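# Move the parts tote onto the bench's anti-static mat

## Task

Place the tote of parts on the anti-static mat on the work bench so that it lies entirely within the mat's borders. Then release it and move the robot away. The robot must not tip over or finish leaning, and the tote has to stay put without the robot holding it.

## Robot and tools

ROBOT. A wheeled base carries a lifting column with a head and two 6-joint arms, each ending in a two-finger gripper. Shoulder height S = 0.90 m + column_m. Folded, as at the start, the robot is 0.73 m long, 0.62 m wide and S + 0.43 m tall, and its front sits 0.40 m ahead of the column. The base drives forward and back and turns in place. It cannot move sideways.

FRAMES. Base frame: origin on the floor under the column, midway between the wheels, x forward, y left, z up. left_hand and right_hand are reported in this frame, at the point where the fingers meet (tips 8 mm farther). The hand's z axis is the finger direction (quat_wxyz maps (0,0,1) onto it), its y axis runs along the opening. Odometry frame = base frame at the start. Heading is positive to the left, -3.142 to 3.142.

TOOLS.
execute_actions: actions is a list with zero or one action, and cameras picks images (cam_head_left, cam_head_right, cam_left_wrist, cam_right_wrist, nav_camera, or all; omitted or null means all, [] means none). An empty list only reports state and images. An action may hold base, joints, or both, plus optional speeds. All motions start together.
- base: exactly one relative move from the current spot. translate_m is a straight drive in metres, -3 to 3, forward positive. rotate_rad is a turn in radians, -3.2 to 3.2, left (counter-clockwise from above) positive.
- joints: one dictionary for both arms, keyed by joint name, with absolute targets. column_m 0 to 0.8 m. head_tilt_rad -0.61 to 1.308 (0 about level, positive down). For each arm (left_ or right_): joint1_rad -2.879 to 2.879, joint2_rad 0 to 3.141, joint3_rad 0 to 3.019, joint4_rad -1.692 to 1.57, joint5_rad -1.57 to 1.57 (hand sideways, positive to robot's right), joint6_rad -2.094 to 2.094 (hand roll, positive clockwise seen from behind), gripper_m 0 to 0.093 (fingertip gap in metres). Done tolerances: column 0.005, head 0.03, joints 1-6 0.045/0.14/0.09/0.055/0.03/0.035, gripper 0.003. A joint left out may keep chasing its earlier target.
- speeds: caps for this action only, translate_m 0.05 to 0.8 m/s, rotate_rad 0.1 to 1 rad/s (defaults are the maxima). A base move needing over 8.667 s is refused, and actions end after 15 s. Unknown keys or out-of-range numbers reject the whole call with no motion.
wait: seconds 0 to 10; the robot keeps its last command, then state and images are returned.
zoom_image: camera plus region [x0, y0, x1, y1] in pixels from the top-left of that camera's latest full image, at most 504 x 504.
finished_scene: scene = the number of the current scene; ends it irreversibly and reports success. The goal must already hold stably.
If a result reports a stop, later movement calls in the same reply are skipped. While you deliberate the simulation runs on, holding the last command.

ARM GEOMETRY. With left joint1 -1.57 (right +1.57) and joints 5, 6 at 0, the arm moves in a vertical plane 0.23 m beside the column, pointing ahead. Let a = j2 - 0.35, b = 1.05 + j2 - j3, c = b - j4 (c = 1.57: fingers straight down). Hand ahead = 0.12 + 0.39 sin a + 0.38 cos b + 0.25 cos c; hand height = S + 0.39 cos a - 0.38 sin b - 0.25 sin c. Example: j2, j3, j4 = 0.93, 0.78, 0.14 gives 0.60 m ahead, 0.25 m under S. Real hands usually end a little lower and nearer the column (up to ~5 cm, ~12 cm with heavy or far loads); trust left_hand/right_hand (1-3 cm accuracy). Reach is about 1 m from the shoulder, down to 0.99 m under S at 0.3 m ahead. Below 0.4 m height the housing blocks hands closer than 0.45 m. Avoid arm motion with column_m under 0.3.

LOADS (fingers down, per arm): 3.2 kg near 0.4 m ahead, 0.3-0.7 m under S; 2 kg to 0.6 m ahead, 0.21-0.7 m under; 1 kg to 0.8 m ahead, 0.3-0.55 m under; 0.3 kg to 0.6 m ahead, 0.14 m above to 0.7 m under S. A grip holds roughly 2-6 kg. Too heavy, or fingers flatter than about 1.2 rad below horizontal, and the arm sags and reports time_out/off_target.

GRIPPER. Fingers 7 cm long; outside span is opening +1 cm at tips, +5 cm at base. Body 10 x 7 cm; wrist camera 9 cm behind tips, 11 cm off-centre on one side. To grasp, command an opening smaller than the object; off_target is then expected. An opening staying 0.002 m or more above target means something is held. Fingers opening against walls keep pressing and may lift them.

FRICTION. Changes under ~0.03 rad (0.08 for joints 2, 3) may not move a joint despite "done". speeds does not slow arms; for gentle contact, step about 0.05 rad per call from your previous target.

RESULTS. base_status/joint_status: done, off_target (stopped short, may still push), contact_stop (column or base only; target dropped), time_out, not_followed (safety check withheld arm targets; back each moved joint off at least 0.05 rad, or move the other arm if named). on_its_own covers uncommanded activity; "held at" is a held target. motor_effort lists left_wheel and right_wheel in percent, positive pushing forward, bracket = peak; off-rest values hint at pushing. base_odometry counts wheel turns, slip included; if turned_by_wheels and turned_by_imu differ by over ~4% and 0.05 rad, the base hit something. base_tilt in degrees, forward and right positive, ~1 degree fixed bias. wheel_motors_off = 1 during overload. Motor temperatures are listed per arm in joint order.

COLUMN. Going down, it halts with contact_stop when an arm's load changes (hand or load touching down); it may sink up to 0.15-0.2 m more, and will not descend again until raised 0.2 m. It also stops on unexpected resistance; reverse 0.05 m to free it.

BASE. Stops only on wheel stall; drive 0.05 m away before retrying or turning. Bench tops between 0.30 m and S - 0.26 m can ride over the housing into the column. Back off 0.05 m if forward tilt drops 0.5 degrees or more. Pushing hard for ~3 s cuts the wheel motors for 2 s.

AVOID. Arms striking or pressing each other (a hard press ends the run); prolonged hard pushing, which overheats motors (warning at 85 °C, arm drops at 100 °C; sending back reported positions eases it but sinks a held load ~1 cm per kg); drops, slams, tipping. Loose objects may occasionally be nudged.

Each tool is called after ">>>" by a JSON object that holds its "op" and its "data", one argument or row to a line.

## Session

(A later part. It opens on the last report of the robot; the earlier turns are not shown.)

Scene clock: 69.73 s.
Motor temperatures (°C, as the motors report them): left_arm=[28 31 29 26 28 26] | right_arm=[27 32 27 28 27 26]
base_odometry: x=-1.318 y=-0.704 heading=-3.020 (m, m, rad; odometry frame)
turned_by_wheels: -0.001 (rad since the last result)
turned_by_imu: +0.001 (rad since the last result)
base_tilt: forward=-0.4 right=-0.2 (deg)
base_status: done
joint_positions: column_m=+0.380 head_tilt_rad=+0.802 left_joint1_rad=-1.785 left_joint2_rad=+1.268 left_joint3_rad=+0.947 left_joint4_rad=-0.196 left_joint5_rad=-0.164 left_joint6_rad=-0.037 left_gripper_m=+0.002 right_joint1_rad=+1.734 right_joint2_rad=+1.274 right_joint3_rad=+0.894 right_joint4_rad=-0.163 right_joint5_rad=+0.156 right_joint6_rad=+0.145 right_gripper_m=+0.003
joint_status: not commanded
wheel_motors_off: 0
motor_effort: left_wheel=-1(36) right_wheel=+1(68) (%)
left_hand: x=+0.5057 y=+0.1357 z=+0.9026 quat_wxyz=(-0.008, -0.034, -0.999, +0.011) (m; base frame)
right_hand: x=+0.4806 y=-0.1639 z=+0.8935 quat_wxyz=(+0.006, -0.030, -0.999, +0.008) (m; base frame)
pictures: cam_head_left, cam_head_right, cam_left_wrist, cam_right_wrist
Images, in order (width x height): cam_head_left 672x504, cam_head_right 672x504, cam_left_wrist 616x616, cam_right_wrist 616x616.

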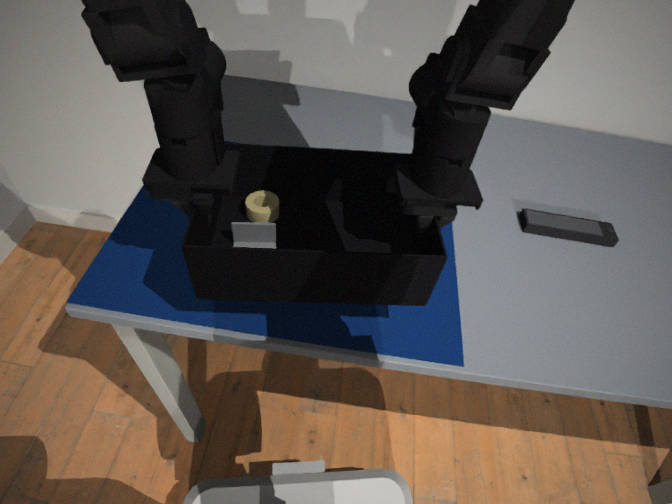

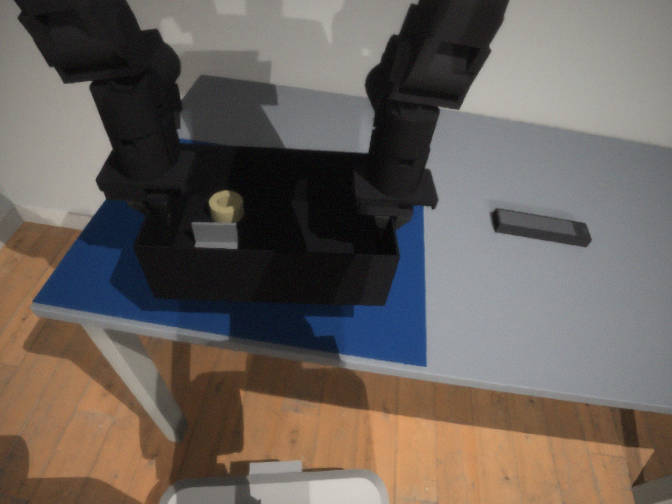

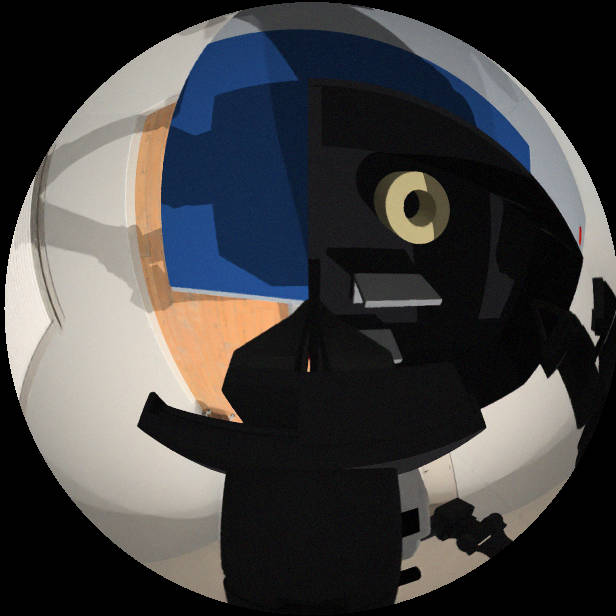

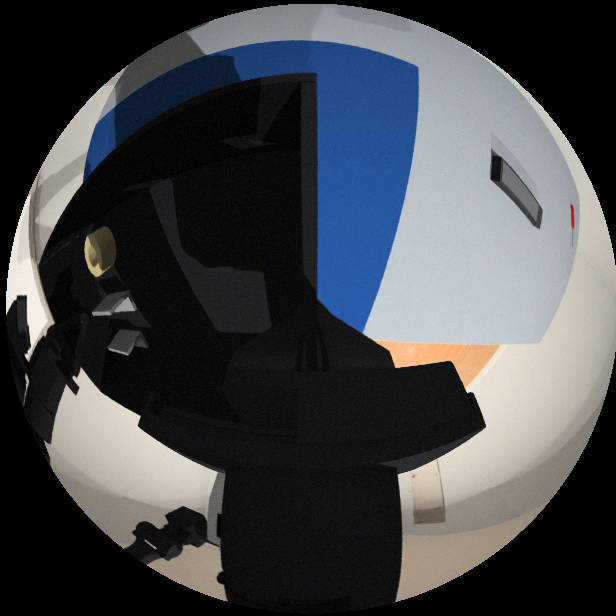

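>>> {"op": "execute_actions", "data": {
  "actions": [
    {"base":{"translate_m":0.1},"speeds":{"translate_m":0.2},"joints":{"column_m":0.315}}
  ],
  "cameras": ["cam_head_left"]
}}

>>> {"op": "execute_actions", "data": {
  "actions": [
    {"joints":{"column_m":0.3}}
  ],
  "cameras": ["cam_head_left","cam_left_wrist"]
}}

Scene clock: 75.80 s.
Motor temperatures (°C, as the motors report them): left_arm=[28 31 29 26 28 26] | right_arm=[27 32 27 28 27 26]
base_odometry: x=-1.417 y=-0.716 heading=-3.021 (m, m, rad; odometry frame)
turned_by_wheels: -0.001 (rad since the last result)
turned_by_imu: +0.000 (rad since the last result)
base_tilt: forward=-0.3 right=-0.5 (deg)
base_status: done
joint_positions: column_m=+0.315 head_tilt_rad=+0.802 left_joint1_rad=-1.785 left_joint2_rad=+1.269 left_joint3_rad=+0.948 left_joint4_rad=-0.196 left_joint5_rad=-0.164 left_joint6_rad=-0.037 left_gripper_m=+0.002 right_joint1_rad=+1.734 right_joint2_rad=+1.275 right_joint3_rad=+0.894 right_joint4_rad=-0.163 right_joint5_rad=+0.156 right_joint6_rad=+0.145 right_gripper_m=+0.003
joint_status: all done
wheel_motors_off: 0
motor_effort: left_wheel=-2(31) right_wheel=+1(35) (%)
left_hand: x=+0.5056 y=+0.1356 z=+0.8374 quat_wxyz=(-0.007, -0.034, -0.999, +0.011) (m; base frame)
right_hand: x=+0.4802 y=-0.1639 z=+0.8283 quat_wxyz=(+0.006, -0.030, -0.999, +0.008) (m; base frame)
pictures: cam_head_left
Images, in order (width x height): cam_head_left 672x504.

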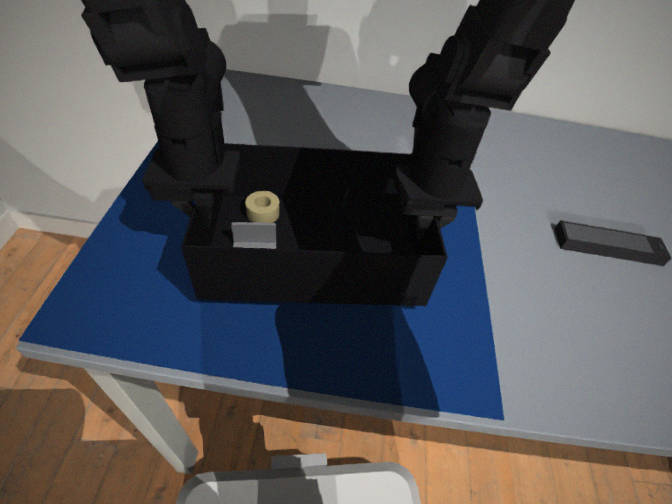

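Scene clock: 76.57 s.
Motor temperatures (°C, as the motors report them): left_arm=[28 31 29 26 28 26] | right_arm=[27 32 27 28 27 26]
base_odometry: x=-1.417 y=-0.716 heading=-3.021 (m, m, rad; odometry frame)
turned_by_wheels: +0.000 (rad since the last result)
turned_by_imu: +0.000 (rad since the last result)
base_tilt: forward=-0.3 right=-0.4 (deg)
base_status: not commanded
joint_positions: column_m=+0.300 head_tilt_rad=+0.802 left_joint1_rad=-1.785 left_joint2_rad=+1.269 left_joint3_rad=+0.948 left_joint4_rad=-0.196 left_joint5_rad=-0.164 left_joint6_rad=-0.037 left_gripper_m=+0.002 right_joint1_rad=+1.734 right_joint2_rad=+1.275 right_joint3_rad=+0.894 right_joint4_rad=-0.163 right_joint5_rad=+0.156 right_joint6_rad=+0.145 right_gripper_m=+0.003
joint_status: all done
wheel_motors_off: 0
motor_effort: left_wheel=-2(2) right_wheel=+2(2) (%)
left_hand: x=+0.5056 y=+0.1356 z=+0.8224 quat_wxyz=(-0.007, -0.034, -0.999, +0.011) (m; base frame)
right_hand: x=+0.4802 y=-0.1639 z=+0.8133 quat_wxyz=(+0.006, -0.030, -0.999, +0.008) (m; base frame)
pictures: cam_head_left, cam_left_wrist
Images, in order (width x height): cam_head_left 672x504, cam_left_wrist 616x616.

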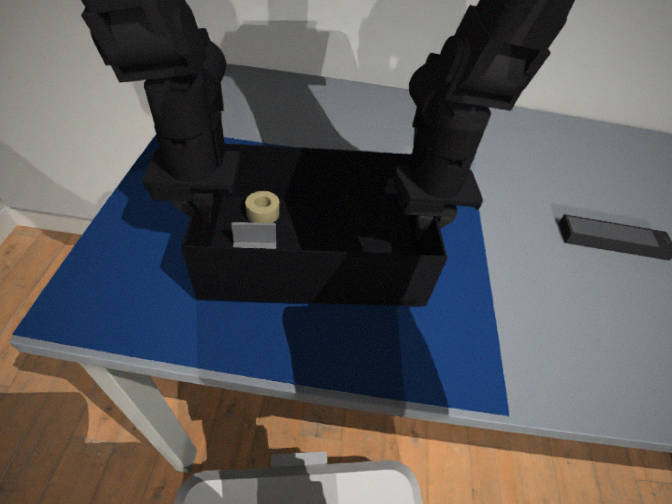

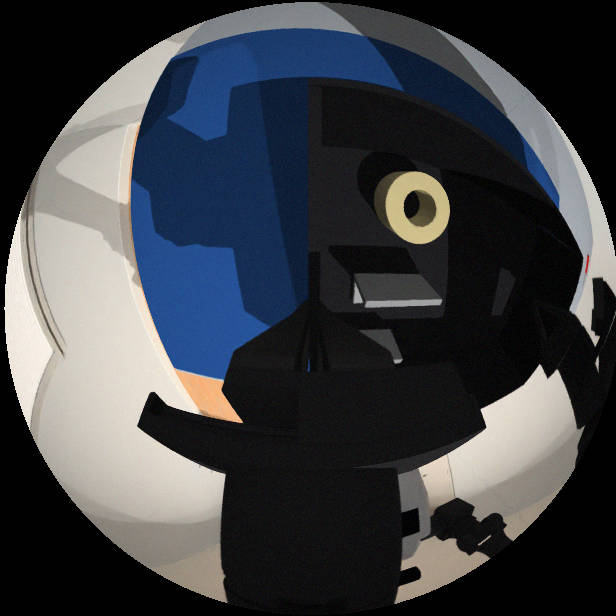

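>>> {"op": "execute_actions", "data": {
  "actions": [
    {"joints":{"column_m":0.288}}
  ],
  "cameras": []
}}

Scene clock: 79.87 s.
Motor temperatures (°C, as the motors report them): left_arm=[28 31 29 26 28 26] | right_arm=[27 32 27 28 27 26]
base_odometry: x=-1.417 y=-0.716 heading=-3.021 (m, m, rad; odometry frame)
turned_by_wheels: +0.000 (rad since the last result)
turned_by_imu: +0.001 (rad since the last result)
base_tilt: forward=-0.1 right=-0.5 (deg)
base_status: not commanded
joint_positions: column_m=+0.288 head_tilt_rad=+0.802 left_joint1_rad=-1.786 left_joint2_rad=+1.260 left_joint3_rad=+0.946 left_joint4_rad=-0.205 left_joint5_rad=-0.165 left_joint6_rad=-0.036 left_gripper_m=+0.002 right_joint1_rad=+1.734 right_joint2_rad=+1.266 right_joint3_rad=+0.890 right_joint4_rad=-0.163 right_joint5_rad=+0.156 right_joint6_rad=+0.145 right_gripper_m=+0.003
joint_status: all done
wheel_motors_off: 0
motor_effort: left_wheel=+0(2) right_wheel=+4(5) (%)
left_hand: x=+0.5056 y=+0.1356 z=+0.8138 quat_wxyz=(-0.006, -0.035, -0.999, +0.011) (m; base frame)
right_hand: x=+0.4809 y=-0.1643 z=+0.8041 quat_wxyz=(+0.004, -0.030, -0.999, +0.008) (m; base frame)
pictures: none
No camera images: the call's "cameras" was empty. Leave "cameras" out to get every camera's image.

>>> {"op": "execute_actions", "data": {
  "actions": [
    {"joints":{"left_gripper_m":0.03,"right_gripper_m":0.03}}
  ],
  "cameras": []
}}

>>> {"op": "execute_actions", "data": {
  "actions": [
    {"joints":{"column_m":0.38}}
  ],
  "cameras": []
}}

>>> {"op": "execute_actions", "data": {
  "actions": [
    {"base":{"translate_m":-0.6},"joints":{"head_tilt_rad":0.5}}
  ],
  "cameras": ["cam_head_left"]
}}

Scene clock: 84.97 s.
Motor temperatures (°C, as the motors report them): left_arm=[28 31 29 26 28 26] | right_arm=[27 32 27 28 27 26]
base_odometry: x=-1.417 y=-0.716 heading=-3.021 (m, m, rad; odometry frame)
turned_by_wheels: +0.000 (rad since the last result)
turned_by_imu: +0.001 (rad since the last result)
base_tilt: forward=-0.3 right=-0.4 (deg)
base_status: not commanded
joint_positions: column_m=+0.288 head_tilt_rad=+0.802 left_joint1_rad=-1.786 left_joint2_rad=+1.260 left_joint3_rad=+0.946 left_joint4_rad=-0.205 left_joint5_rad=-0.163 left_joint6_rad=-0.036 left_gripper_m=+0.030 right_joint1_rad=+1.734 right_joint2_rad=+1.266 right_joint3_rad=+0.891 right_joint4_rad=-0.163 right_joint5_rad=+0.157 right_joint6_rad=+0.150 right_gripper_m=+0.030
joint_status: all done
wheel_motors_off: 0
motor_effort: left_wheel=-2(7) right_wheel=+2(5) (%)
left_hand: x=+0.5056 y=+0.1352 z=+0.8138 quat_wxyz=(-0.006, -0.035, -0.999, +0.012) (m; base frame)
right_hand: x=+0.4814 y=-0.1644 z=+0.8042 quat_wxyz=(+0.003, -0.033, -0.999, +0.008) (m; base frame)
pictures: none
No camera images: the call's "cameras" was empty. Leave "cameras" out to get every camera's image.

Scene clock: 86.77 s.
Motor temperatures (°C, as the motors report them): left_arm=[28 31 29 26 28 26] | right_arm=[27 32 27 28 27 26]
base_odometry: x=-1.417 y=-0.716 heading=-3.021 (m, m, rad; odometry frame)
turned_by_wheels: +0.000 (rad since the last result)
turned_by_imu: +0.000 (rad since the last result)
base_tilt: forward=-0.4 right=-0.5 (deg)
base_status: not commanded
joint_positions: column_m=+0.380 head_tilt_rad=+0.802 left_joint1_rad=-1.786 left_joint2_rad=+1.260 left_joint3_rad=+0.946 left_joint4_rad=-0.205 left_joint5_rad=-0.163 left_joint6_rad=-0.036 left_gripper_m=+0.030 right_joint1_rad=+1.734 right_joint2_rad=+1.266 right_joint3_rad=+0.891 right_joint4_rad=-0.163 right_joint5_rad=+0.157 right_joint6_rad=+0.150 right_gripper_m=+0.030
joint_status: all done
wheel_motors_off: 0
motor_effort: left_wheel=-2(2) right_wheel=+2(4) (%)
left_hand: x=+0.5056 y=+0.1352 z=+0.9056 quat_wxyz=(-0.006, -0.035, -0.999, +0.012) (m; base frame)
right_hand: x=+0.4814 y=-0.1644 z=+0.8960 quat_wxyz=(+0.003, -0.033, -0.999, +0.008) (m; base frame)
pictures: none
No camera images: the call's "cameras" was empty. Leave "cameras" out to get every camera's image.

Scene clock: 89.47 s.
Motor temperatures (°C, as the motors report them): left_arm=[28 31 29 26 28 26] | right_arm=[27 32 27 28 27 26]
base_odometry: x=-0.821 y=-0.643 heading=-3.022 (m, m, rad; odometry frame)
turned_by_wheels: -0.001 (rad since the last result)
turned_by_imu: -0.003 (rad since the last result)
base_tilt: forward=-0.4 right=-0.4 (deg)
base_status: done
joint_positions: column_m=+0.380 head_tilt_rad=+0.518 left_joint1_rad=-1.786 left_joint2_rad=+1.260 left_joint3_rad=+0.945 left_joint4_rad=-0.205 left_joint5_rad=-0.163 left_joint6_rad=-0.036 left_gripper_m=+0.030 right_joint1_rad=+1.734 right_joint2_rad=+1.267 right_joint3_rad=+0.893 right_joint4_rad=-0.163 right_joint5_rad=+0.157 right_joint6_rad=+0.150 right_gripper_m=+0.030
joint_status: all done
wheel_motors_off: 0
motor_effort: left_wheel=-1(39) right_wheel=+1(78) (%)
left_hand: x=+0.5049 y=+0.1352 z=+0.9055 quat_wxyz=(-0.006, -0.035, -0.999, +0.012) (m; base frame)
right_hand: x=+0.4823 y=-0.1643 z=+0.8957 quat_wxyz=(+0.003, -0.033, -0.999, +0.008) (m; base frame)
pictures: cam_head_left
Images, in order (width x height): cam_head_left 672x504.

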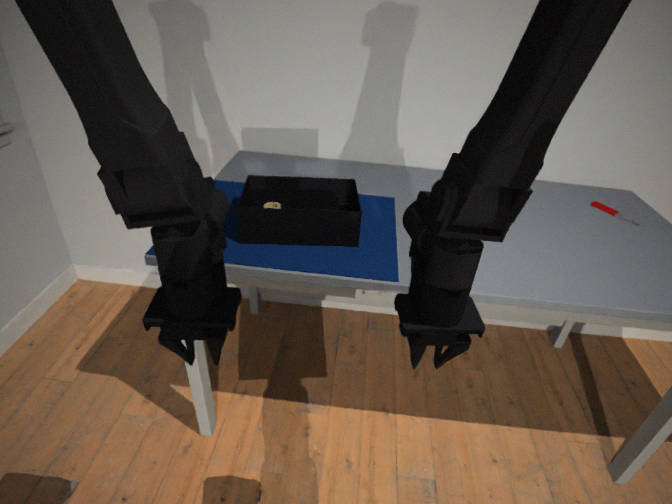

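>>> {"op": "finished_scene", "data": {
  "scene": 2
}}

The scene is finished: the task was done.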